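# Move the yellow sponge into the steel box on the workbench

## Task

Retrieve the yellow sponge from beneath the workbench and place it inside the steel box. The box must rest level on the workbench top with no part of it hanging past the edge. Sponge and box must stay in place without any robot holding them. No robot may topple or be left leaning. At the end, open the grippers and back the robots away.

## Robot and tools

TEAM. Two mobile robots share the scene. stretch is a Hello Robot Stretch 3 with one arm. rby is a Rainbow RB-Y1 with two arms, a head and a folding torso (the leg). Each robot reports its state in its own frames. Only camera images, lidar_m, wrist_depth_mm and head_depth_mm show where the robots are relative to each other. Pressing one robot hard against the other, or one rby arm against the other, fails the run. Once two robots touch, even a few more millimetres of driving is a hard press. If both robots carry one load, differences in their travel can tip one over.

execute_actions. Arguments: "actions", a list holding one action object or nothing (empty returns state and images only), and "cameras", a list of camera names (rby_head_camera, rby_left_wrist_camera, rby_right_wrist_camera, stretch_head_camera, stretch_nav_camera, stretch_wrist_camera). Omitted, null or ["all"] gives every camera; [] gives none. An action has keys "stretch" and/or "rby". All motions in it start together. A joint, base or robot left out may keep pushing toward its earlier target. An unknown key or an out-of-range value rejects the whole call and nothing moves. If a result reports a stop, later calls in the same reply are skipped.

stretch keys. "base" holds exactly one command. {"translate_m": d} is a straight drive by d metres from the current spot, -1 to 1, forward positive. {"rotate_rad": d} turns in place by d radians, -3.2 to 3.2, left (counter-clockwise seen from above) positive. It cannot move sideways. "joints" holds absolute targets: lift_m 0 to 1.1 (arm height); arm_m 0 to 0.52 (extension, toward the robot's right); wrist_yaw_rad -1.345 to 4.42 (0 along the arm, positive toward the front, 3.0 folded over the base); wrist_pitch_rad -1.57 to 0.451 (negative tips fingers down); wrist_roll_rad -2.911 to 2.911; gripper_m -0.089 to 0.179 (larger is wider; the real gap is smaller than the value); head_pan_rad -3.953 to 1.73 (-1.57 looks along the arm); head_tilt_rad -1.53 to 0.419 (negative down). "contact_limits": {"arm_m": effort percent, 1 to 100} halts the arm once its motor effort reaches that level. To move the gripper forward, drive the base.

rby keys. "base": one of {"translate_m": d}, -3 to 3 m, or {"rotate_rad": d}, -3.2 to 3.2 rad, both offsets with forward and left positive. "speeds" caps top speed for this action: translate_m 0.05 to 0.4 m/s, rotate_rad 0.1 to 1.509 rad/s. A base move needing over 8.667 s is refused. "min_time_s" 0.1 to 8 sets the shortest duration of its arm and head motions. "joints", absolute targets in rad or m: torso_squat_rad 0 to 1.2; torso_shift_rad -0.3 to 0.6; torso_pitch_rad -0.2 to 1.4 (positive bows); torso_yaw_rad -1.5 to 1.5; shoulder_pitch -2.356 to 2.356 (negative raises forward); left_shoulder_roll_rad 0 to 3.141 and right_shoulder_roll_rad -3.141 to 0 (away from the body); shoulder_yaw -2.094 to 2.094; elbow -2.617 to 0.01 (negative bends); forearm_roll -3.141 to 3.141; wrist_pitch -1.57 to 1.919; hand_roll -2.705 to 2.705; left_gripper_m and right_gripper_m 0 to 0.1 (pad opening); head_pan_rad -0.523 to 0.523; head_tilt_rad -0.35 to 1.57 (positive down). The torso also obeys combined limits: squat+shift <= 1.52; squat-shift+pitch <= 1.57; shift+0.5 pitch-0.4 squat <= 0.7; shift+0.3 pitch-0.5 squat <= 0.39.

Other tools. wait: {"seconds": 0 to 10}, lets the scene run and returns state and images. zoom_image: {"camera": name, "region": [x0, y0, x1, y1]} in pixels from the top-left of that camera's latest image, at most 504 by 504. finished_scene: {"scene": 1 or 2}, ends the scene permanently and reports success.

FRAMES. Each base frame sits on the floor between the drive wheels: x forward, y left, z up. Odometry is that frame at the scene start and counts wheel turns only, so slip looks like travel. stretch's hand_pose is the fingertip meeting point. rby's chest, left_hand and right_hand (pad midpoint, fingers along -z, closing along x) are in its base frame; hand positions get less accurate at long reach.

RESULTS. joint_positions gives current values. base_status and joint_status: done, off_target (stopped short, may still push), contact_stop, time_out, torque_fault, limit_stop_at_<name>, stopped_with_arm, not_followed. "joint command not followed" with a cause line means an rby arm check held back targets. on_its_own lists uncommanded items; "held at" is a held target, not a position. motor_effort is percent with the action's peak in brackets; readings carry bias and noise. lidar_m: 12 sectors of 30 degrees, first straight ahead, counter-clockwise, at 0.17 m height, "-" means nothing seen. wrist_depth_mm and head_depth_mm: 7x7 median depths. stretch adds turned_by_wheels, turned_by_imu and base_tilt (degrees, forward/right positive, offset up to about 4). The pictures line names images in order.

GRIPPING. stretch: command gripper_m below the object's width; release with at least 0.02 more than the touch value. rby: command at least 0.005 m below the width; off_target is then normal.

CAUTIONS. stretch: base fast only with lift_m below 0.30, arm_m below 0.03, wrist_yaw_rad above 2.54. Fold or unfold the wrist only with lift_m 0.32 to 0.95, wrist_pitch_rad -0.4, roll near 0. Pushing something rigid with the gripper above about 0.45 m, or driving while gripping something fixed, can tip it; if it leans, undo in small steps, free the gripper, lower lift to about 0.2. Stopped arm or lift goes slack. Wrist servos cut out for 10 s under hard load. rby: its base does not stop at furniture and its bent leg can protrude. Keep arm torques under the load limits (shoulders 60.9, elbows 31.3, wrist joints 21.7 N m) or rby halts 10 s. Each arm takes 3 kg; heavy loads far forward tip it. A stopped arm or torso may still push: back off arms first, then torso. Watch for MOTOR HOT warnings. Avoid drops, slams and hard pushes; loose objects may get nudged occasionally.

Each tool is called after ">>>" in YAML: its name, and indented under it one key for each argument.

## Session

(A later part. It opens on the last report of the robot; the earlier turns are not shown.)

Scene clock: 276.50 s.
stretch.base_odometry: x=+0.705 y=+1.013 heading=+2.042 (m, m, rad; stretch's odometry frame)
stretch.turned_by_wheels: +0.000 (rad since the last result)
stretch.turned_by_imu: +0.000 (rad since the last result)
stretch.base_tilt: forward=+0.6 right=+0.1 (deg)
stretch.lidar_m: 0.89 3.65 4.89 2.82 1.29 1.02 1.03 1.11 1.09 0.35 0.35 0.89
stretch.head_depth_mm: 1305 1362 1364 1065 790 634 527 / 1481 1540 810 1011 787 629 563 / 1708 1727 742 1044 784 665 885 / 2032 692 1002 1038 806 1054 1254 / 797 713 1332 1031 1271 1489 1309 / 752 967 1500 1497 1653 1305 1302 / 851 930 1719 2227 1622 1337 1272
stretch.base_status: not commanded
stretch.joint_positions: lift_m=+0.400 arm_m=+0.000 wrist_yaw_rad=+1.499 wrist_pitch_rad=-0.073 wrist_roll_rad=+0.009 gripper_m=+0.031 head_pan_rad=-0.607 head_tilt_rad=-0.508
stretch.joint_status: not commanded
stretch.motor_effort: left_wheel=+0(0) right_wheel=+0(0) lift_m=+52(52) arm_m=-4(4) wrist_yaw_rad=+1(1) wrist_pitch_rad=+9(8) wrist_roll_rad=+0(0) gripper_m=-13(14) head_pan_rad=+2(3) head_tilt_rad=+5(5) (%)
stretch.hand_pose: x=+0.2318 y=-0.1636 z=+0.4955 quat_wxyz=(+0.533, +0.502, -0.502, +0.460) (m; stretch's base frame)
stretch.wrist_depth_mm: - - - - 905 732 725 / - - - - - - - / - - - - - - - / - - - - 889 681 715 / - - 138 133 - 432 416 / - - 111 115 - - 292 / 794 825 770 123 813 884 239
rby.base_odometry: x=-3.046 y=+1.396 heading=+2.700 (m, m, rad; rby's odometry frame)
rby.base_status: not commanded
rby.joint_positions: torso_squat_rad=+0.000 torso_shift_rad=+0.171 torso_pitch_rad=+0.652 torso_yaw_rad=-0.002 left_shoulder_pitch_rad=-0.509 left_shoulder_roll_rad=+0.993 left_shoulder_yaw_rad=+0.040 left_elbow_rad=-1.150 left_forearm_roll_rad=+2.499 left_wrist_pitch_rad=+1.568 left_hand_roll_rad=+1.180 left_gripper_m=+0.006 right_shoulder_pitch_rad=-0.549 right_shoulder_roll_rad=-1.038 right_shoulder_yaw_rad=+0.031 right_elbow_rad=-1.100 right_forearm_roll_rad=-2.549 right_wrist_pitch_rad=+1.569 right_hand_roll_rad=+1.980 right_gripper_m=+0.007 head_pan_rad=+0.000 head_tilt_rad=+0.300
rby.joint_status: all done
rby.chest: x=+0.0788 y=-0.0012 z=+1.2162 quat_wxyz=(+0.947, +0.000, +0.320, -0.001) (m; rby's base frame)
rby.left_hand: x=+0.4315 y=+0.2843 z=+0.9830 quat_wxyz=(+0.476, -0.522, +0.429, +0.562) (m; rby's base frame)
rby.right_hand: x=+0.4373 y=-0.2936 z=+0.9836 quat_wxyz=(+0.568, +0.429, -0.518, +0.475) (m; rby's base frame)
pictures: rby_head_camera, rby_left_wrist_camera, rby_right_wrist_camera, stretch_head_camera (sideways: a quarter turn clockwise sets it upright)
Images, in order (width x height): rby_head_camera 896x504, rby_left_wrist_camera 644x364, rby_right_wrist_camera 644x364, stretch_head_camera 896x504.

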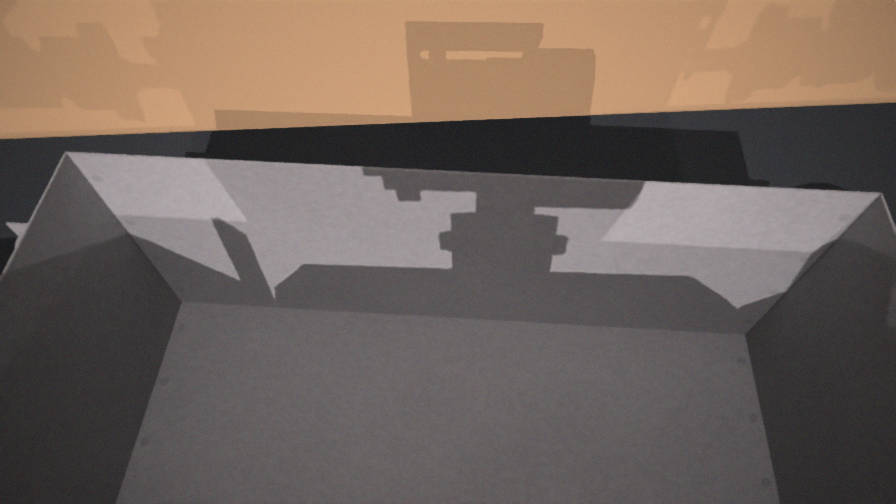

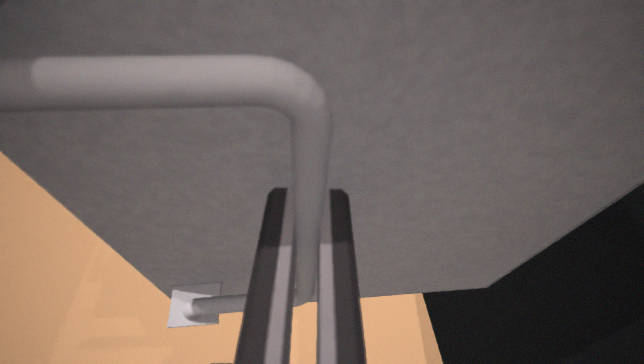

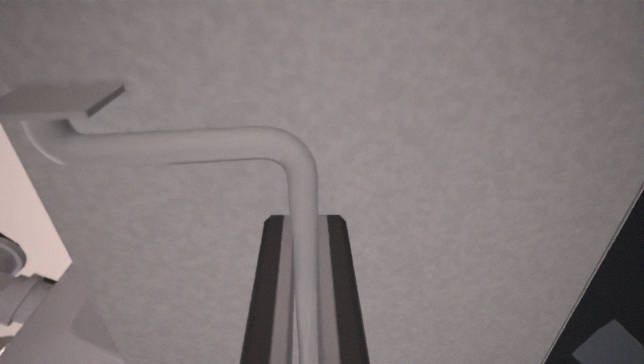

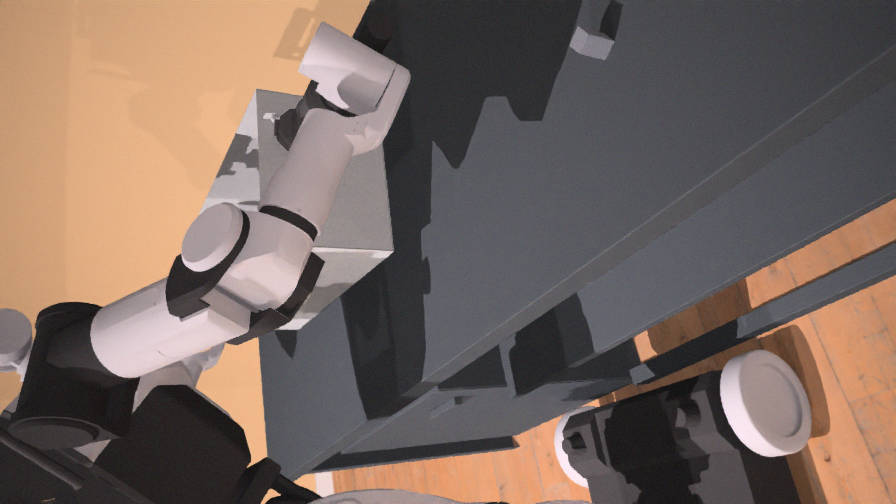

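>>> execute_actions:
  actions:
    - {"rby":{"joints":{"torso_pitch_rad":0.70,"left_hand_roll_rad":1.13,"right_hand_roll_rad":2.03},"min_time_s":1.2}}
  cameras: ["stretch_head_camera","rby_left_wrist_camera"]

Scene clock: 278.50 s.
stretch.base_odometry: x=+0.705 y=+1.013 heading=+2.042 (m, m, rad; stretch's odometry frame)
stretch.turned_by_wheels: +0.000 (rad since the last result)
stretch.turned_by_imu: +0.000 (rad since the last result)
stretch.base_tilt: forward=+0.7 right=+0.3 (deg)
stretch.lidar_m: 0.89 3.65 4.86 2.81 1.30 1.02 1.03 1.11 1.09 0.35 0.35 0.89
stretch.head_depth_mm: 1304 1364 1384 1016 794 634 526 / 1475 1555 920 959 787 630 564 / 1700 1761 755 1047 785 666 887 / 2029 722 734 1032 803 1056 1249 / 806 726 1341 1025 1264 1501 1302 / 769 963 1499 1501 1638 1303 1303 / 860 934 1608 2214 1631 1342 1275
stretch.base_status: not commanded
stretch.joint_positions: lift_m=+0.400 arm_m=+0.000 wrist_yaw_rad=+1.499 wrist_pitch_rad=-0.073 wrist_roll_rad=+0.009 gripper_m=+0.031 head_pan_rad=-0.607 head_tilt_rad=-0.508
stretch.joint_status: not commanded
stretch.motor_effort: left_wheel=+0(0) right_wheel=+0(0) lift_m=+52(53) arm_m=-3(3) wrist_yaw_rad=+0(1) wrist_pitch_rad=+8(8) wrist_roll_rad=-1(0) gripper_m=-13(14) head_pan_rad=+3(2) head_tilt_rad=+5(5) (%)
stretch.hand_pose: x=+0.2318 y=-0.1636 z=+0.4955 quat_wxyz=(+0.533, +0.502, -0.502, +0.460) (m; stretch's base frame)
stretch.wrist_depth_mm: - - - - 893 762 709 / - - - - - - - / - - - - - - - / - - - - 885 687 728 / - - 137 132 - 430 416 / - - 111 115 - - 291 / 800 827 757 123 808 858 240
rby.base_odometry: x=-3.046 y=+1.395 heading=+2.700 (m, m, rad; rby's odometry frame)
rby.base_status: not commanded
rby.joint_positions: torso_squat_rad=+0.000 torso_shift_rad=+0.171 torso_pitch_rad=+0.702 torso_yaw_rad=-0.002 left_shoulder_pitch_rad=-0.509 left_shoulder_roll_rad=+0.993 left_shoulder_yaw_rad=+0.040 left_elbow_rad=-1.150 left_forearm_roll_rad=+2.499 left_wrist_pitch_rad=+1.568 left_hand_roll_rad=+1.130 left_gripper_m=+0.006 right_shoulder_pitch_rad=-0.549 right_shoulder_roll_rad=-1.038 right_shoulder_yaw_rad=+0.031 right_elbow_rad=-1.100 right_forearm_roll_rad=-2.549 right_wrist_pitch_rad=+1.569 right_hand_roll_rad=+2.030 right_gripper_m=+0.007 head_pan_rad=+0.000 head_tilt_rad=+0.300
rby.joint_status: all done
rby.chest: x=+0.0909 y=-0.0012 z=+1.2065 quat_wxyz=(+0.939, +0.000, +0.344, -0.001) (m; rby's base frame)
rby.left_hand: x=+0.4314 y=+0.2843 z=+0.9560 quat_wxyz=(+0.480, -0.519, +0.428, +0.563) (m; rby's base frame)
rby.right_hand: x=+0.4373 y=-0.2936 z=+0.9563 quat_wxyz=(+0.569, +0.428, -0.514, +0.478) (m; rby's base frame)
pictures: rby_left_wrist_camera, stretch_head_camera (sideways: a quarter turn clockwise sets it upright)
Images, in order (width x height): rby_left_wrist_camera 644x364, stretch_head_camera 896x504.

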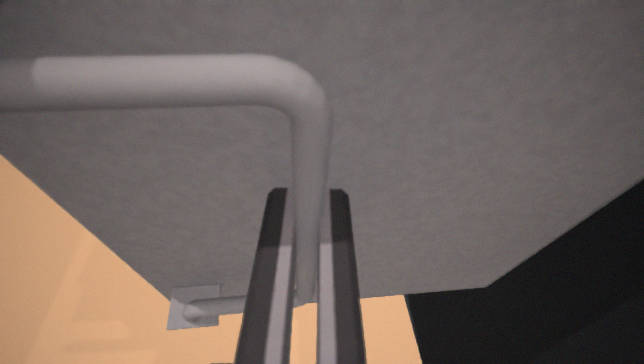

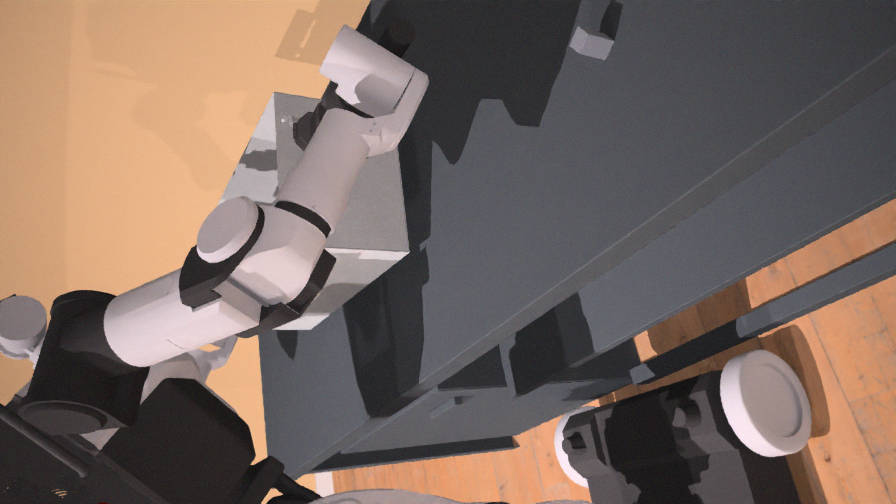

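Shadow gap still ~3 cm.

>>> execute_actions:
  actions:
    - {"rby":{"joints":{"torso_pitch_rad":0.74,"left_hand_roll_rad":1.09,"right_hand_roll_rad":1.99},"min_time_s":1.2}}
  cameras: ["stretch_head_camera","rby_left_wrist_camera"]

Scene clock: 280.20 s.
stretch.base_odometry: x=+0.705 y=+1.013 heading=+2.042 (m, m, rad; stretch's odometry frame)
stretch.turned_by_wheels: +0.000 (rad since the last result)
stretch.turned_by_imu: +0.000 (rad since the last result)
stretch.base_tilt: forward=+0.7 right=+0.4 (deg)
stretch.lidar_m: 0.89 3.66 4.86 2.81 1.29 1.02 1.03 1.11 1.09 0.35 0.35 0.89
stretch.head_depth_mm: 1298 1358 1380 1011 791 635 527 / 1478 1554 1049 955 789 627 563 / 1704 1780 750 1042 780 663 889 / 2035 749 732 1039 805 1055 1261 / 812 735 1320 1031 1268 1488 1309 / 788 953 1501 1490 1649 1300 1301 / 863 933 1593 2238 1621 1339 1272
stretch.base_status: not commanded
stretch.joint_positions: lift_m=+0.400 arm_m=+0.000 wrist_yaw_rad=+1.499 wrist_pitch_rad=-0.073 wrist_roll_rad=+0.009 gripper_m=+0.031 head_pan_rad=-0.607 head_tilt_rad=-0.508
stretch.joint_status: not commanded
stretch.motor_effort: left_wheel=+0(0) right_wheel=+0(0) lift_m=+52(53) arm_m=-3(3) wrist_yaw_rad=+0(1) wrist_pitch_rad=+8(8) wrist_roll_rad=-1(1) gripper_m=-14(13) head_pan_rad=+2(2) head_tilt_rad=+5(6) (%)
stretch.hand_pose: x=+0.2318 y=-0.1636 z=+0.4955 quat_wxyz=(+0.533, +0.502, -0.502, +0.460) (m; stretch's base frame)
stretch.wrist_depth_mm: - - - - 885 759 724 / - - - - - - - / - - - - - - - / - - - - 887 681 715 / - - 137 133 - 435 411 / - - 110 116 - - 292 / 794 812 760 123 812 906 240
rby.base_odometry: x=-3.046 y=+1.395 heading=+2.700 (m, m, rad; rby's odometry frame)
rby.base_status: not commanded
rby.joint_positions: torso_squat_rad=+0.000 torso_shift_rad=+0.171 torso_pitch_rad=+0.733 torso_yaw_rad=-0.002 left_shoulder_pitch_rad=-0.509 left_shoulder_roll_rad=+0.993 left_shoulder_yaw_rad=+0.040 left_elbow_rad=-1.150 left_forearm_roll_rad=+2.499 left_wrist_pitch_rad=+1.568 left_hand_roll_rad=+1.090 left_gripper_m=+0.006 right_shoulder_pitch_rad=-0.549 right_shoulder_roll_rad=-1.038 right_shoulder_yaw_rad=+0.031 right_elbow_rad=-1.100 right_forearm_roll_rad=-2.549 right_wrist_pitch_rad=+1.568 right_hand_roll_rad=+1.990 right_gripper_m=+0.008 head_pan_rad=+0.000 head_tilt_rad=+0.300
rby.joint_status: all done
rby.chest: x=+0.0980 y=-0.0012 z=+1.2003 quat_wxyz=(+0.934, +0.000, +0.358, -0.001) (m; rby's base frame)
rby.left_hand: x=+0.4308 y=+0.2843 z=+0.9396 quat_wxyz=(+0.484, -0.519, +0.425, +0.562) (m; rby's base frame)
rby.right_hand: x=+0.4367 y=-0.2935 z=+0.9397 quat_wxyz=(+0.586, +0.445, -0.497, +0.460) (m; rby's base frame)
pictures: rby_left_wrist_camera, stretch_head_camera (sideways: a quarter turn clockwise sets it upright)
Images, in order (width x height): rby_left_wrist_camera 644x364, stretch_head_camera 896x504.

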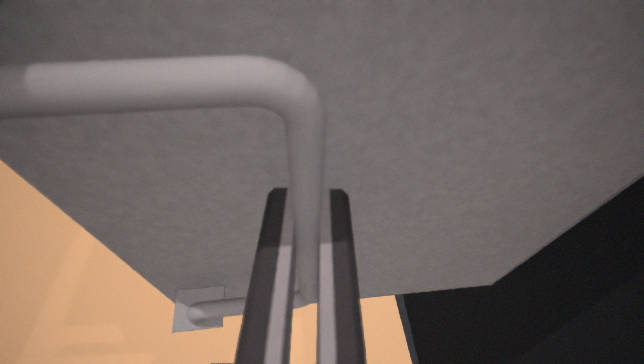

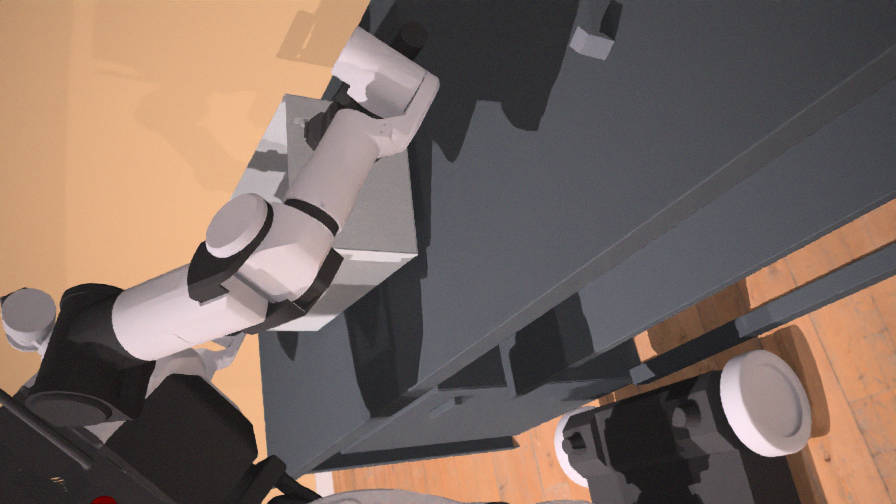

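>>> execute_actions:
  actions:
    - {"rby":{"joints":{"torso_squat_rad":0.04,"left_hand_roll_rad":1.10,"right_hand_roll_rad":2.06},"min_time_s":1.2}}
  cameras: ["stretch_head_camera","rby_head_camera"]

Scene clock: 282.03 s.
stretch.base_odometry: x=+0.705 y=+1.013 heading=+2.042 (m, m, rad; stretch's odometry frame)
stretch.turned_by_wheels: +0.000 (rad since the last result)
stretch.turned_by_imu: +0.000 (rad since the last result)
stretch.base_tilt: forward=+0.6 right=+0.3 (deg)
stretch.lidar_m: 0.89 3.64 4.87 2.82 1.30 1.02 1.03 1.11 1.09 0.35 0.35 0.89
stretch.head_depth_mm: 1309 1358 1385 1017 793 632 527 / 1476 1560 1047 956 791 628 565 / 1707 1764 753 1045 782 662 888 / 2018 751 731 1032 804 1062 1261 / 815 735 1328 1027 1273 1491 1305 / 790 954 1503 1511 1652 1315 1295 / 867 936 1617 2167 1598 1334 1282
stretch.base_status: not commanded
stretch.joint_positions: lift_m=+0.400 arm_m=+0.000 wrist_yaw_rad=+1.499 wrist_pitch_rad=-0.073 wrist_roll_rad=+0.009 gripper_m=+0.031 head_pan_rad=-0.607 head_tilt_rad=-0.508
stretch.joint_status: not commanded
stretch.motor_effort: left_wheel=+0(0) right_wheel=+0(0) lift_m=+52(52) arm_m=-4(3) wrist_yaw_rad=+1(2) wrist_pitch_rad=+8(9) wrist_roll_rad=-1(1) gripper_m=-13(12) head_pan_rad=+3(2) head_tilt_rad=+5(5) (%)
stretch.hand_pose: x=+0.2318 y=-0.1636 z=+0.4955 quat_wxyz=(+0.533, +0.502, -0.502, +0.460) (m; stretch's base frame)
stretch.wrist_depth_mm: - - - - 907 752 737 / - - - 990 - - - / - - - - - - - / - - - - 901 679 724 / - - 137 132 - 432 414 / - - 111 116 - - 292 / 813 811 740 123 803 885 241
rby.base_odometry: x=-3.046 y=+1.395 heading=+2.700 (m, m, rad; rby's odometry frame)
rby.base_status: not commanded
rby.joint_positions: torso_squat_rad=+0.040 torso_shift_rad=+0.171 torso_pitch_rad=+0.732 torso_yaw_rad=-0.002 left_shoulder_pitch_rad=-0.509 left_shoulder_roll_rad=+0.993 left_shoulder_yaw_rad=+0.040 left_elbow_rad=-1.150 left_forearm_roll_rad=+2.499 left_wrist_pitch_rad=+1.568 left_hand_roll_rad=+1.100 left_gripper_m=+0.006 right_shoulder_pitch_rad=-0.549 right_shoulder_roll_rad=-1.038 right_shoulder_yaw_rad=+0.031 right_elbow_rad=-1.100 right_forearm_roll_rad=-2.549 right_wrist_pitch_rad=+1.568 right_hand_roll_rad=+2.060 right_gripper_m=+0.007 head_pan_rad=+0.000 head_tilt_rad=+0.300
rby.joint_status: all done
rby.chest: x=+0.0978 y=-0.0012 z=+1.1999 quat_wxyz=(+0.934, +0.000, +0.358, -0.001) (m; rby's base frame)
rby.left_hand: x=+0.4306 y=+0.2843 z=+0.9392 quat_wxyz=(+0.482, -0.517, +0.428, +0.564) (m; rby's base frame)
rby.right_hand: x=+0.4365 y=-0.2935 z=+0.9393 quat_wxyz=(+0.569, +0.428, -0.512, +0.480) (m; rby's base frame)
pictures: rby_head_camera, stretch_head_camera (sideways: a quarter turn clockwise sets it upright)
Images, in order (width x height): rby_head_camera 896x504, stretch_head_camera 896x504.

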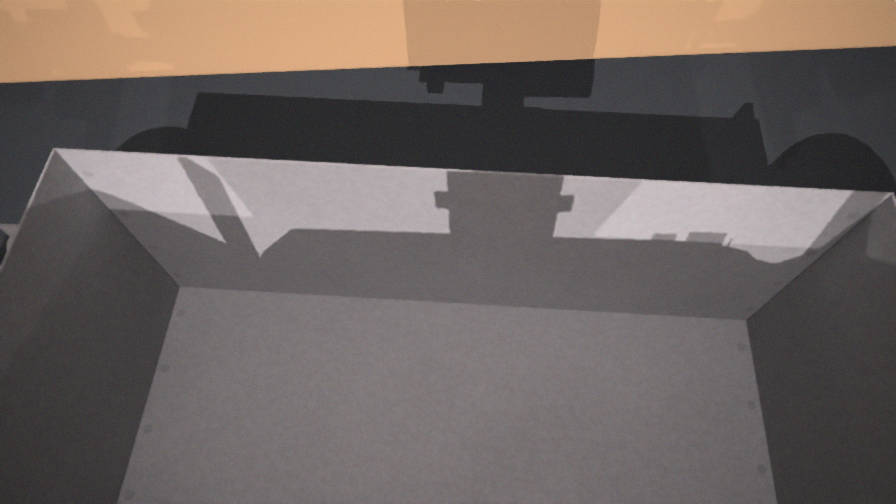

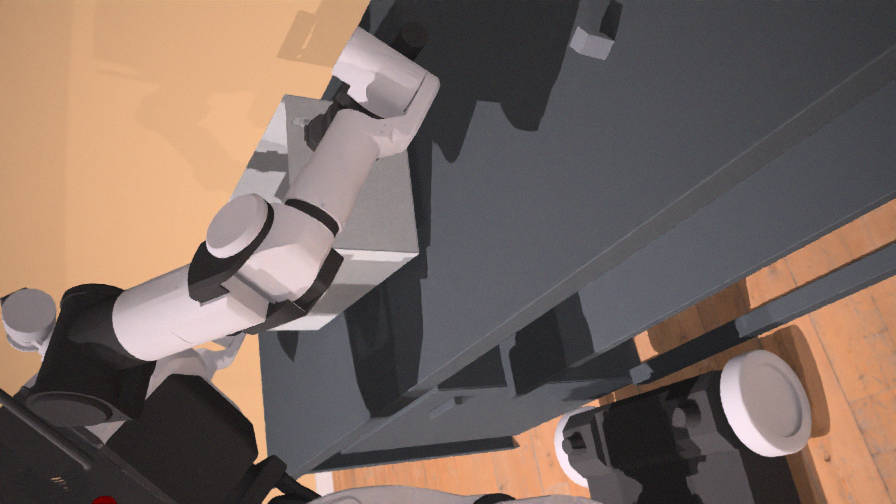

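>>> execute_actions:
  actions:
    - {"rby":{"joints":{"torso_squat_rad":0.1,"torso_pitch_rad":0.76,"left_hand_roll_rad":1.07,"right_hand_roll_rad":2.09},"min_time_s":1.0}}
  cameras: ["stretch_head_camera","rby_left_wrist_camera"]

Scene clock: 283.73 s.
stretch.base_odometry: x=+0.705 y=+1.013 heading=+2.042 (m, m, rad; stretch's odometry frame)
stretch.turned_by_wheels: +0.000 (rad since the last result)
stretch.turned_by_imu: +0.000 (rad since the last result)
stretch.base_tilt: forward=+0.7 right=+0.3 (deg)
stretch.lidar_m: 0.89 3.65 4.85 2.81 1.29 1.02 1.03 1.11 1.09 0.35 0.35 0.89
stretch.head_depth_mm: 1302 1370 1403 1015 795 632 526 / 1472 1561 1076 922 791 629 565 / 1701 1807 754 1038 781 661 885 / 1983 1952 728 1033 805 1063 1248 / 825 747 1328 1029 1270 1485 1304 / 803 954 1499 1499 1643 1307 1294 / 862 930 1603 2003 1594 1338 1270
stretch.base_status: not commanded
stretch.joint_positions: lift_m=+0.400 arm_m=+0.000 wrist_yaw_rad=+1.499 wrist_pitch_rad=-0.073 wrist_roll_rad=+0.009 gripper_m=+0.031 head_pan_rad=-0.607 head_tilt_rad=-0.508
stretch.joint_status: not commanded
stretch.motor_effort: left_wheel=+0(0) right_wheel=+0(0) lift_m=+52(53) arm_m=-3(3) wrist_yaw_rad=+1(1) wrist_pitch_rad=+9(8) wrist_roll_rad=-1(1) gripper_m=-15(14) head_pan_rad=+2(3) head_tilt_rad=+5(5) (%)
stretch.hand_pose: x=+0.2318 y=-0.1636 z=+0.4955 quat_wxyz=(+0.533, +0.502, -0.502, +0.460) (m; stretch's base frame)
stretch.wrist_depth_mm: - - - - 880 749 729 / - - - 968 - - - / - - - - - - - / - - - - 922 681 730 / - - 137 133 - 429 419 / - - 111 116 - - 292 / 803 821 751 123 843 887 240
rby.base_odometry: x=-3.046 y=+1.396 heading=+2.700 (m, m, rad; rby's odometry frame)
rby.base_status: not commanded
rby.joint_positions: torso_squat_rad=+0.100 torso_shift_rad=+0.170 torso_pitch_rad=+0.760 torso_yaw_rad=-0.002 left_shoulder_pitch_rad=-0.511 left_shoulder_roll_rad=+0.994 left_shoulder_yaw_rad=+0.042 left_elbow_rad=-1.152 left_forearm_roll_rad=+2.501 left_wrist_pitch_rad=+1.569 left_hand_roll_rad=+1.070 left_gripper_m=+0.006 right_shoulder_pitch_rad=-0.549 right_shoulder_roll_rad=-1.038 right_shoulder_yaw_rad=+0.031 right_elbow_rad=-1.100 right_forearm_roll_rad=-2.549 right_wrist_pitch_rad=+1.568 right_hand_roll_rad=+2.090 right_gripper_m=+0.007 head_pan_rad=+0.000 head_tilt_rad=+0.300
rby.joint_status: all done
rby.chest: x=+0.1032 y=-0.0013 z=+1.1911 quat_wxyz=(+0.929, +0.001, +0.371, -0.001) (m; rby's base frame)
rby.left_hand: x=+0.4298 y=+0.2841 z=+0.9232 quat_wxyz=(+0.485, -0.517, +0.426, +0.562) (m; rby's base frame)
rby.right_hand: x=+0.4347 y=-0.2938 z=+0.9211 quat_wxyz=(+0.569, +0.427, -0.511, +0.483) (m; rby's base frame)
pictures: rby_left_wrist_camera, stretch_head_camera (sideways: a quarter turn clockwise sets it upright)
Images, in order (width x height): rby_left_wrist_camera 644x364, stretch_head_camera 896x504.

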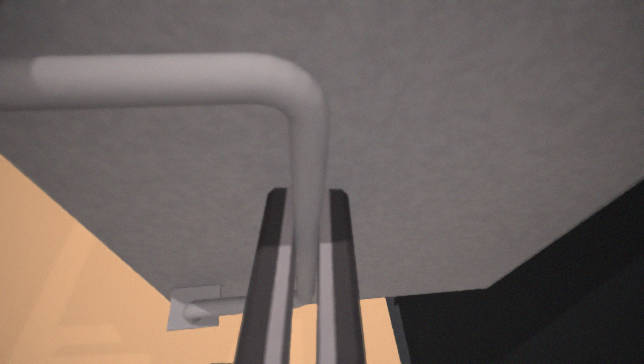

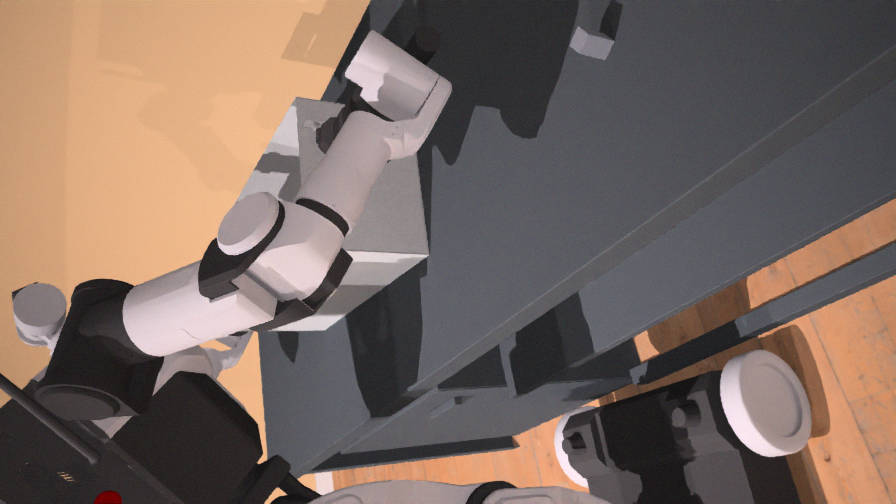

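>>> execute_actions:
  actions:
    - {"rby":{"joints":{"left_gripper_m":0.07,"right_gripper_m":0.07}}}
  cameras: []

>>> execute_actions:
  actions:
    - {"rby":{"joints":{"left_shoulder_roll_rad":1.2,"right_shoulder_roll_rad":-1.245},"min_time_s":2.5}}
  cameras: ["stretch_head_camera","rby_left_wrist_camera","rby_right_wrist_camera","rby_head_camera"]

Scene clock: 285.33 s.
stretch.base_odometry: x=+0.705 y=+1.013 heading=+2.042 (m, m, rad; stretch's odometry frame)
stretch.turned_by_wheels: +0.000 (rad since the last result)
stretch.turned_by_imu: +0.000 (rad since the last result)
stretch.base_tilt: forward=+0.6 right=+0.3 (deg)
stretch.lidar_m: 0.89 3.66 4.87 2.80 1.30 1.02 1.03 1.11 1.09 0.35 0.35 0.89
stretch.head_depth_mm: 1302 1356 1408 1013 794 632 525 / 1483 1541 1087 923 788 627 563 / 1720 1795 749 1041 782 664 883 / 2011 1951 731 1032 802 1060 1253 / 826 744 1324 1021 1261 1478 1310 / 801 954 1511 1504 1654 1311 1291 / 861 934 1601 2038 1581 1329 1283
stretch.base_status: not commanded
stretch.joint_positions: lift_m=+0.400 arm_m=+0.000 wrist_yaw_rad=+1.499 wrist_pitch_rad=-0.073 wrist_roll_rad=+0.009 gripper_m=+0.031 head_pan_rad=-0.607 head_tilt_rad=-0.508
stretch.joint_status: not commanded
stretch.motor_effort: left_wheel=+0(0) right_wheel=+0(0) lift_m=+52(53) arm_m=-3(3) wrist_yaw_rad=+1(1) wrist_pitch_rad=+8(8) wrist_roll_rad=-1(1) gripper_m=-13(14) head_pan_rad=+3(3) head_tilt_rad=+5(5) (%)
stretch.hand_pose: x=+0.2318 y=-0.1636 z=+0.4955 quat_wxyz=(+0.533, +0.502, -0.502, +0.460) (m; stretch's base frame)
stretch.wrist_depth_mm: - - - - 888 747 727 / - - - - - - - / - - - - - - - / - - - - 905 683 711 / - - 138 132 - 428 412 / - - 110 115 - - 295 / 793 830 768 123 811 860 241
rby.base_odometry: x=-3.046 y=+1.396 heading=+2.700 (m, m, rad; rby's odometry frame)
rby.base_status: not commanded
rby.joint_positions: torso_squat_rad=+0.100 torso_shift_rad=+0.170 torso_pitch_rad=+0.760 torso_yaw_rad=-0.002 left_shoulder_pitch_rad=-0.509 left_shoulder_roll_rad=+0.996 left_shoulder_yaw_rad=+0.042 left_elbow_rad=-1.149 left_forearm_roll_rad=+2.500 left_wrist_pitch_rad=+1.568 left_hand_roll_rad=+1.070 left_gripper_m=+0.069 right_shoulder_pitch_rad=-0.549 right_shoulder_roll_rad=-1.041 right_shoulder_yaw_rad=+0.029 right_elbow_rad=-1.099 right_forearm_roll_rad=-2.550 right_wrist_pitch_rad=+1.569 right_hand_roll_rad=+2.090 right_gripper_m=+0.069 head_pan_rad=+0.000 head_tilt_rad=+0.300
rby.joint_status: all done
rby.chest: x=+0.1032 y=-0.0012 z=+1.1912 quat_wxyz=(+0.929, +0.000, +0.371, -0.001) (m; rby's base frame)
rby.left_hand: x=+0.4296 y=+0.2855 z=+0.9222 quat_wxyz=(+0.485, -0.516, +0.425, +0.564) (m; rby's base frame)
rby.right_hand: x=+0.4353 y=-0.2949 z=+0.9220 quat_wxyz=(+0.570, +0.425, -0.511, +0.483) (m; rby's base frame)
pictures: none
No camera images: the call's "cameras" was empty. Leave "cameras" out to get every camera's image.

Scene clock: 288.13 s.
stretch.base_odometry: x=+0.705 y=+1.013 heading=+2.042 (m, m, rad; stretch's odometry frame)
stretch.turned_by_wheels: +0.000 (rad since the last result)
stretch.turned_by_imu: +0.000 (rad since the last result)
stretch.base_tilt: forward=+0.7 right=+0.4 (deg)
stretch.lidar_m: 0.89 3.64 4.89 2.80 1.30 1.02 1.03 1.11 1.08 0.35 0.35 0.89
stretch.head_depth_mm: 1314 1378 763 1016 791 633 525 / 1482 1552 721 1058 790 629 563 / 1700 1695 997 1038 781 665 888 / 1984 686 1014 1029 804 1056 1254 / 828 748 1336 1025 1259 1497 1300 / 805 958 1499 1501 1662 1305 1301 / 863 935 1604 2027 1578 1330 1275
stretch.base_status: not commanded
stretch.joint_positions: lift_m=+0.400 arm_m=+0.000 wrist_yaw_rad=+1.499 wrist_pitch_rad=-0.073 wrist_roll_rad=+0.009 gripper_m=+0.031 head_pan_rad=-0.607 head_tilt_rad=-0.508
stretch.joint_status: not commanded
stretch.motor_effort: left_wheel=+0(0) right_wheel=+0(0) lift_m=+53(53) arm_m=-4(3) wrist_yaw_rad=+0(1) wrist_pitch_rad=+8(8) wrist_roll_rad=-1(0) gripper_m=-13(13) head_pan_rad=+3(3) head_tilt_rad=+4(5) (%)
stretch.hand_pose: x=+0.2318 y=-0.1636 z=+0.4955 quat_wxyz=(+0.533, +0.502, -0.502, +0.460) (m; stretch's base frame)
stretch.wrist_depth_mm: - - - - 881 745 729 / - - - 971 - - - / - - - - - - - / - - - - 901 686 725 / - - 137 132 - 438 416 / - - 111 116 - - 294 / 804 806 757 123 848 857 239
rby.base_odometry: x=-3.046 y=+1.396 heading=+2.700 (m, m, rad; rby's odometry frame)
rby.base_status: not commanded
rby.joint_positions: torso_squat_rad=+0.100 torso_shift_rad=+0.170 torso_pitch_rad=+0.760 torso_yaw_rad=-0.002 left_shoulder_pitch_rad=-0.510 left_shoulder_roll_rad=+1.200 left_shoulder_yaw_rad=+0.042 left_elbow_rad=-1.150 left_forearm_roll_rad=+2.500 left_wrist_pitch_rad=+1.569 left_hand_roll_rad=+1.070 left_gripper_m=+0.070 right_shoulder_pitch_rad=-0.550 right_shoulder_roll_rad=-1.244 right_shoulder_yaw_rad=+0.029 right_elbow_rad=-1.100 right_forearm_roll_rad=-2.550 right_wrist_pitch_rad=+1.569 right_hand_roll_rad=+2.090 right_gripper_m=+0.070 head_pan_rad=+0.000 head_tilt_rad=+0.300
rby.joint_status: all done
rby.chest: x=+0.1031 y=-0.0012 z=+1.1912 quat_wxyz=(+0.929, +0.000, +0.371, -0.001) (m; rby's base frame)
rby.left_hand: x=+0.4454 y=+0.3307 z=+0.9496 quat_wxyz=(+0.555, -0.465, +0.374, +0.579) (m; rby's base frame)
rby.right_hand: x=+0.4514 y=-0.3420 z=+0.9519 quat_wxyz=(+0.587, +0.371, -0.462, +0.552) (m; rby's base frame)
pictures: rby_head_camera, rby_left_wrist_camera, rby_right_wrist_camera, stretch_head_camera (sideways: a quarter turn clockwise sets it upright)
Images, in order (width x height): rby_head_camera 896x504, rby_left_wrist_camera 644x364, rby_right_wrist_camera 644x364, stretch_head_camera 896x504.

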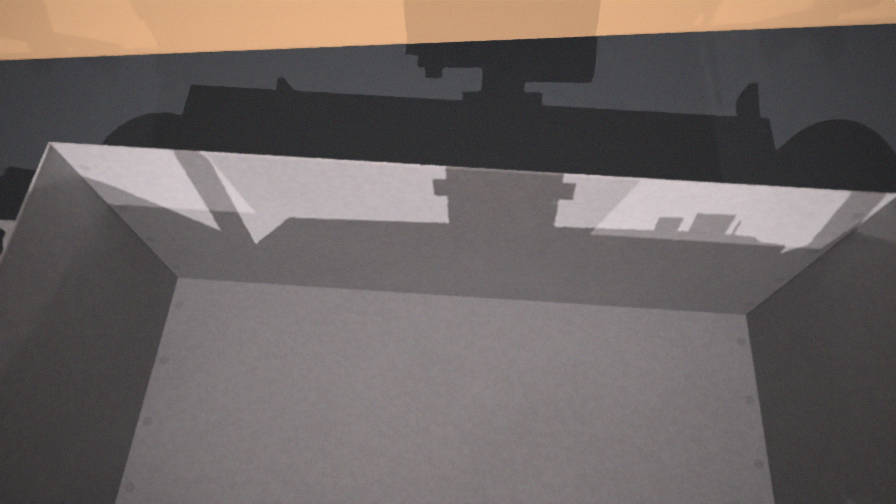

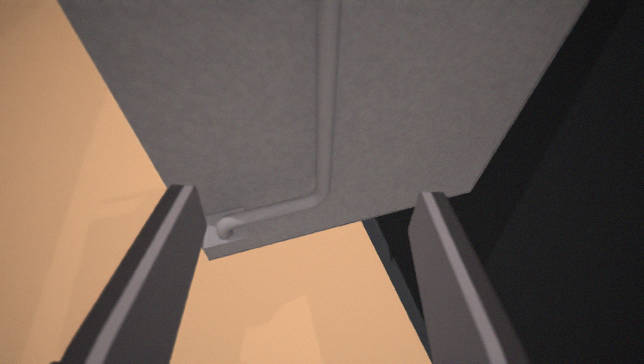

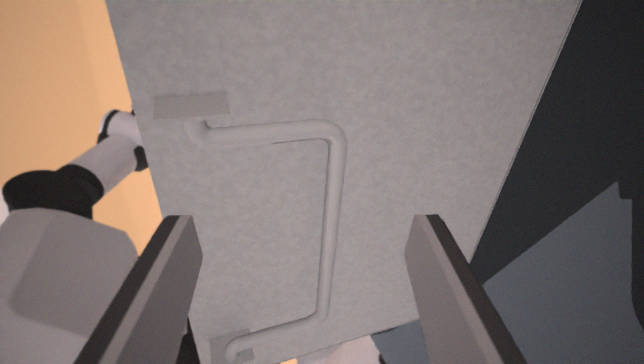

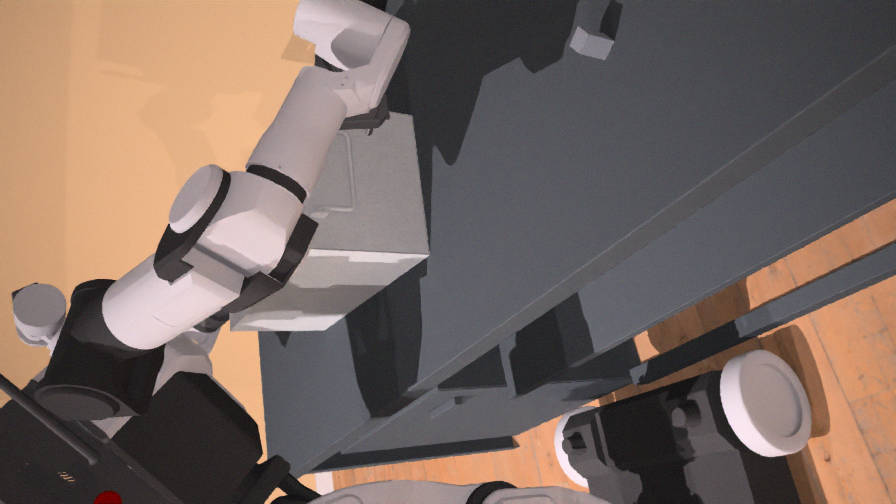

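>>> execute_actions:
  actions:
    - {"rby":{"joints":{"left_shoulder_roll_rad":1.4,"right_shoulder_roll_rad":-1.45},"min_time_s":1.5}}
  cameras: []

>>> execute_actions:
  actions:
    - {"rby":{"base":{"translate_m":-1.5},"joints":{"head_tilt_rad":-0.35}},"stretch":{"joints":{"lift_m":1.08,"head_pan_rad":-0.8,"head_tilt_rad":-0.3}}}
  cameras: ["stretch_head_camera","stretch_nav_camera","rby_head_camera"]

Scene clock: 290.73 s.
stretch.base_odometry: x=+0.705 y=+1.013 heading=+2.042 (m, m, rad; stretch's odometry frame)
stretch.turned_by_wheels: +0.000 (rad since the last result)
stretch.turned_by_imu: +0.000 (rad since the last result)
stretch.base_tilt: forward=+0.8 right=+0.5 (deg)
stretch.lidar_m: 0.89 3.65 4.90 2.81 1.29 1.02 1.03 1.11 1.09 0.35 0.35 0.89
stretch.head_depth_mm: 1309 1335 718 1064 792 632 526 / 1477 1458 1048 1053 785 628 562 / 1702 638 1067 1038 783 663 886 / 1985 666 1115 1032 801 1059 1260 / 815 1437 1329 1026 1273 1477 1303 / 805 958 1513 1499 1640 1311 1296 / 862 930 1603 2031 1592 1335 1269
stretch.base_status: not commanded
stretch.joint_positions: lift_m=+0.400 arm_m=+0.000 wrist_yaw_rad=+1.499 wrist_pitch_rad=-0.073 wrist_roll_rad=+0.009 gripper_m=+0.031 head_pan_rad=-0.607 head_tilt_rad=-0.508
stretch.joint_status: not commanded
stretch.motor_effort: left_wheel=+0(0) right_wheel=+0(0) lift_m=+52(52) arm_m=-3(4) wrist_yaw_rad=+1(1) wrist_pitch_rad=+8(8) wrist_roll_rad=+0(0) gripper_m=-14(14) head_pan_rad=+3(2) head_tilt_rad=+5(5) (%)
stretch.hand_pose: x=+0.2318 y=-0.1636 z=+0.4955 quat_wxyz=(+0.533, +0.502, -0.502, +0.460) (m; stretch's base frame)
stretch.wrist_depth_mm: - - - - 901 767 716 / - - - 973 - - - / - - - - - - - / - - - - 918 689 712 / - - 138 133 - 432 412 / - - 110 116 - - 292 / 829 811 758 123 828 887 241
rby.base_odometry: x=-3.046 y=+1.396 heading=+2.700 (m, m, rad; rby's odometry frame)
rby.base_status: not commanded
rby.joint_positions: torso_squat_rad=+0.100 torso_shift_rad=+0.170 torso_pitch_rad=+0.760 torso_yaw_rad=-0.002 left_shoulder_pitch_rad=-0.510 left_shoulder_roll_rad=+1.400 left_shoulder_yaw_rad=+0.042 left_elbow_rad=-1.150 left_forearm_roll_rad=+2.500 left_wrist_pitch_rad=+1.569 left_hand_roll_rad=+1.070 left_gripper_m=+0.070 right_shoulder_pitch_rad=-0.550 right_shoulder_roll_rad=-1.450 right_shoulder_yaw_rad=+0.029 right_elbow_rad=-1.100 right_forearm_roll_rad=-2.550 right_wrist_pitch_rad=+1.569 right_hand_roll_rad=+2.090 right_gripper_m=+0.070 head_pan_rad=+0.000 head_tilt_rad=+0.300
rby.joint_status: all done
rby.chest: x=+0.1031 y=-0.0012 z=+1.1912 quat_wxyz=(+0.929, +0.000, +0.371, -0.001) (m; rby's base frame)
rby.left_hand: x=+0.4620 y=+0.3684 z=+0.9846 quat_wxyz=(+0.618, -0.410, +0.321, +0.589) (m; rby's base frame)
rby.right_hand: x=+0.4682 y=-0.3823 z=+0.9906 quat_wxyz=(+0.598, +0.313, -0.407, +0.615) (m; rby's base frame)
pictures: none
No camera images: the call's "cameras" was empty. Leave "cameras" out to get every camera's image.

Scene clock: 297.73 s.
stretch.base_odometry: x=+0.705 y=+1.013 heading=+2.042 (m, m, rad; stretch's odometry frame)
stretch.turned_by_wheels: +0.000 (rad since the last result)
stretch.turned_by_imu: +0.001 (rad since the last result)
stretch.base_tilt: forward=+0.6 right=+0.4 (deg)
stretch.lidar_m: 3.63 1.59 1.59 2.81 1.29 1.02 1.03 1.11 1.09 0.35 0.35 1.32
stretch.head_depth_mm: 1104 1156 1185 1234 - - - / 1217 1258 1310 1358 1134 - - / 1360 1410 1468 1486 1130 842 - / 1520 1601 1659 1246 1140 803 632 / 1730 1836 1894 1080 - - 671 / 2029 2125 2232 1164 - - 1019 / 2424 2573 2768 1462 - 1207 1420
stretch.base_status: not commanded
stretch.joint_positions: lift_m=+1.080 arm_m=+0.000 wrist_yaw_rad=+1.499 wrist_pitch_rad=-0.073 wrist_roll_rad=+0.009 gripper_m=+0.031 head_pan_rad=-0.793 head_tilt_rad=-0.310
stretch.joint_status: all done
stretch.motor_effort: left_wheel=+0(0) right_wheel=+0(1) lift_m=+52(54) arm_m=-3(3) wrist_yaw_rad=+2(1) wrist_pitch_rad=+8(8) wrist_roll_rad=-1(1) gripper_m=-14(13) head_pan_rad=-3(12) head_tilt_rad=+6(30) (%)
stretch.hand_pose: x=+0.2318 y=-0.1636 z=+1.1756 quat_wxyz=(+0.533, +0.502, -0.502, +0.460) (m; stretch's base frame)
stretch.wrist_depth_mm: - - - - - - - / - - - - - - - / - - - - - - - / - - - - - - - / - - 137 132 - 833 - / - - 111 116 845 828 941 / - - - 123 711 731 720
rby.base_odometry: x=-1.690 y=+0.755 heading=+2.701 (m, m, rad; rby's odometry frame)
rby.base_status: done
rby.joint_positions: torso_squat_rad=+0.100 torso_shift_rad=+0.170 torso_pitch_rad=+0.760 torso_yaw_rad=-0.002 left_shoulder_pitch_rad=-0.510 left_shoulder_roll_rad=+1.400 left_shoulder_yaw_rad=+0.042 left_elbow_rad=-1.150 left_forearm_roll_rad=+2.500 left_wrist_pitch_rad=+1.569 left_hand_roll_rad=+1.070 left_gripper_m=+0.070 right_shoulder_pitch_rad=-0.550 right_shoulder_roll_rad=-1.450 right_shoulder_yaw_rad=+0.029 right_elbow_rad=-1.100 right_forearm_roll_rad=-2.550 right_wrist_pitch_rad=+1.569 right_hand_roll_rad=+2.090 right_gripper_m=+0.070 head_pan_rad=+0.000 head_tilt_rad=-0.350
rby.joint_status: all done
rby.chest: x=+0.1030 y=-0.0012 z=+1.1913 quat_wxyz=(+0.929, +0.000, +0.371, -0.001) (m; rby's base frame)
rby.left_hand: x=+0.4620 y=+0.3684 z=+0.9848 quat_wxyz=(+0.618, -0.410, +0.321, +0.589) (m; rby's base frame)
rby.right_hand: x=+0.4682 y=-0.3822 z=+0.9908 quat_wxyz=(+0.598, +0.313, -0.407, +0.615) (m; rby's base frame)
pictures: rby_head_camera, stretch_head_camera (sideways: a quarter turn clockwise sets it upright), stretch_nav_camera (sideways: a quarter turn counterclockwise sets it upright)
Images, in order (width x height): rby_head_camera 896x504, stretch_head_camera 896x504, stretch_nav_camera 672x504.

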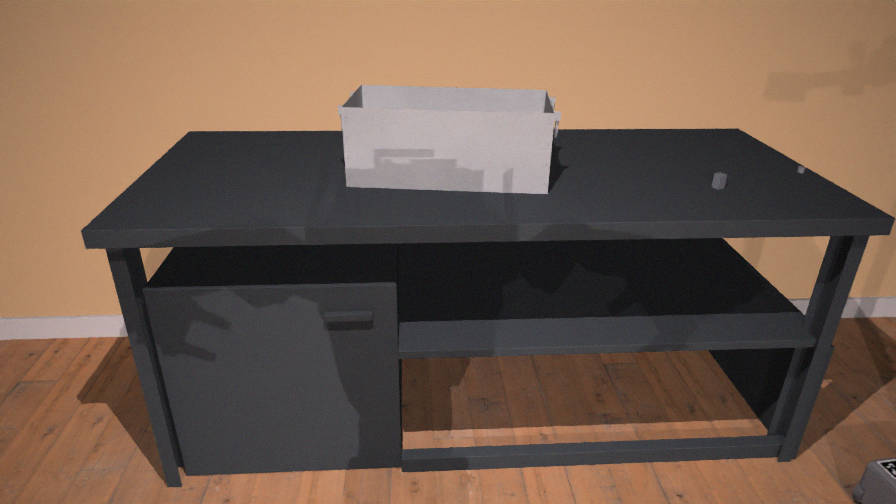

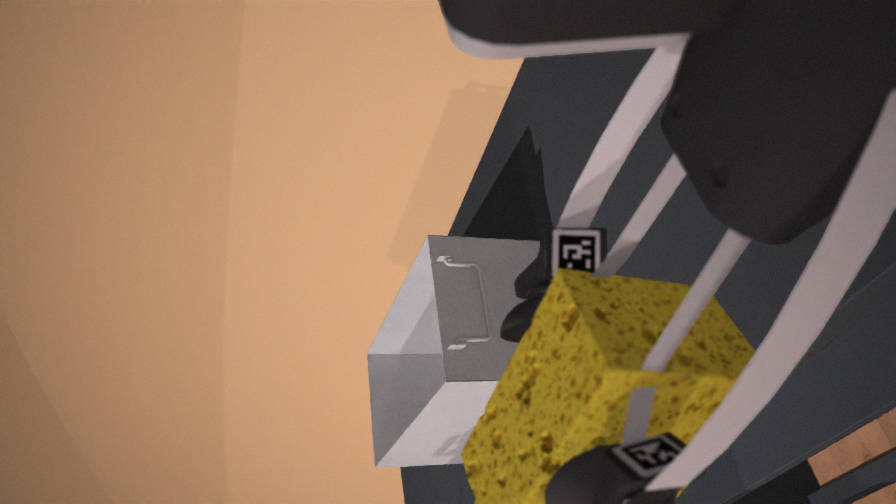

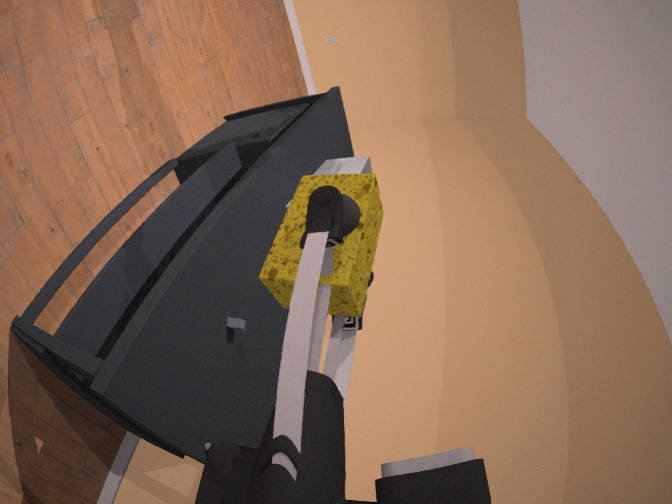

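>>> execute_actions:
  actions:
    - {"stretch":{"base":{"translate_m":0.6},"joints":{"head_pan_rad":-1.2,"head_tilt_rad":-0.6}}}
  cameras: ["stretch_head_camera","rby_head_camera"]

Scene clock: 305.50 s.
stretch.base_odometry: x=+0.432 y=+1.547 heading=+2.042 (m, m, rad; stretch's odometry frame)
stretch.turned_by_wheels: +0.000 (rad since the last result)
stretch.turned_by_imu: +0.002 (rad since the last result)
stretch.base_tilt: forward=+0.5 right=+0.1 (deg)
stretch.lidar_m: 3.04 1.47 1.24 4.40 2.08 1.63 1.60 0.57 0.73 1.08 0.87 0.81
stretch.head_depth_mm: 953 1028 1108 937 - 554 534 / 996 1083 1143 998 - - 812 / 1032 - - - - - 842 / 1088 - - - - - 861 / 1150 - - - - 936 1164 / 1225 - 786 - - 954 1185 / 1316 1425 845 898 - 1026 1211
stretch.base_status: done
stretch.joint_positions: lift_m=+1.080 arm_m=+0.000 wrist_yaw_rad=+1.499 wrist_pitch_rad=-0.073 wrist_roll_rad=+0.009 gripper_m=+0.031 head_pan_rad=-1.193 head_tilt_rad=-0.592
stretch.joint_status: all done
stretch.motor_effort: left_wheel=+0(4) right_wheel=+0(4) lift_m=+52(53) arm_m=-3(3) wrist_yaw_rad=+0(1) wrist_pitch_rad=+8(8) wrist_roll_rad=-1(0) gripper_m=-14(14) head_pan_rad=-3(21) head_tilt_rad=-5(33) (%)
stretch.hand_pose: x=+0.2318 y=-0.1636 z=+1.1756 quat_wxyz=(+0.533, +0.502, -0.502, +0.460) (m; stretch's base frame)
stretch.wrist_depth_mm: - - - - - - - / - - - - - - - / - - - - - - - / - - - - - - - / - - 137 132 - - - / - - 110 116 976 880 665 / - - - 123 - 709 550
rby.base_odometry: x=-1.690 y=+0.755 heading=+2.701 (m, m, rad; rby's odometry frame)
rby.base_status: not commanded
rby.joint_positions: torso_squat_rad=+0.100 torso_shift_rad=+0.170 torso_pitch_rad=+0.760 torso_yaw_rad=-0.002 left_shoulder_pitch_rad=-0.510 left_shoulder_roll_rad=+1.400 left_shoulder_yaw_rad=+0.042 left_elbow_rad=-1.150 left_forearm_roll_rad=+2.500 left_wrist_pitch_rad=+1.569 left_hand_roll_rad=+1.070 left_gripper_m=+0.070 right_shoulder_pitch_rad=-0.550 right_shoulder_roll_rad=-1.450 right_shoulder_yaw_rad=+0.029 right_elbow_rad=-1.100 right_forearm_roll_rad=-2.550 right_wrist_pitch_rad=+1.569 right_hand_roll_rad=+2.090 right_gripper_m=+0.070 head_pan_rad=+0.000 head_tilt_rad=-0.350
rby.joint_status: not commanded
rby.chest: x=+0.1030 y=-0.0012 z=+1.1913 quat_wxyz=(+0.929, +0.000, +0.371, -0.001) (m; rby's base frame)
rby.left_hand: x=+0.4620 y=+0.3684 z=+0.9848 quat_wxyz=(+0.618, -0.410, +0.321, +0.589) (m; rby's base frame)
rby.right_hand: x=+0.4682 y=-0.3822 z=+0.9908 quat_wxyz=(+0.598, +0.313, -0.407, +0.615) (m; rby's base frame)
pictures: rby_head_camera, stretch_head_camera (sideways: a quarter turn clockwise sets it upright)
Images, in order (width x height): rby_head_camera 896x504, stretch_head_camera 896x504.

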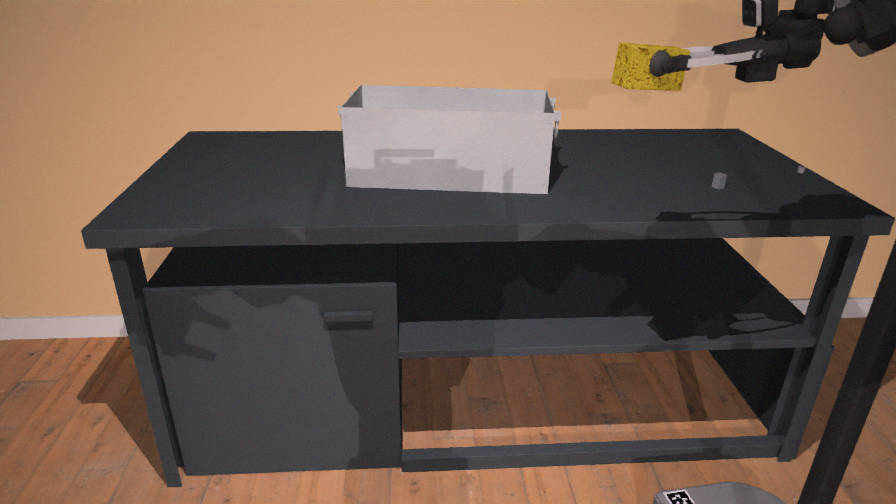

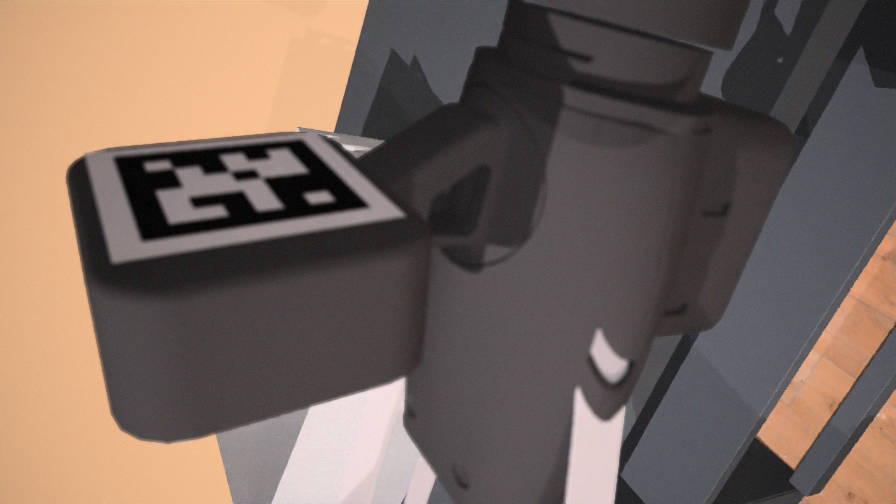

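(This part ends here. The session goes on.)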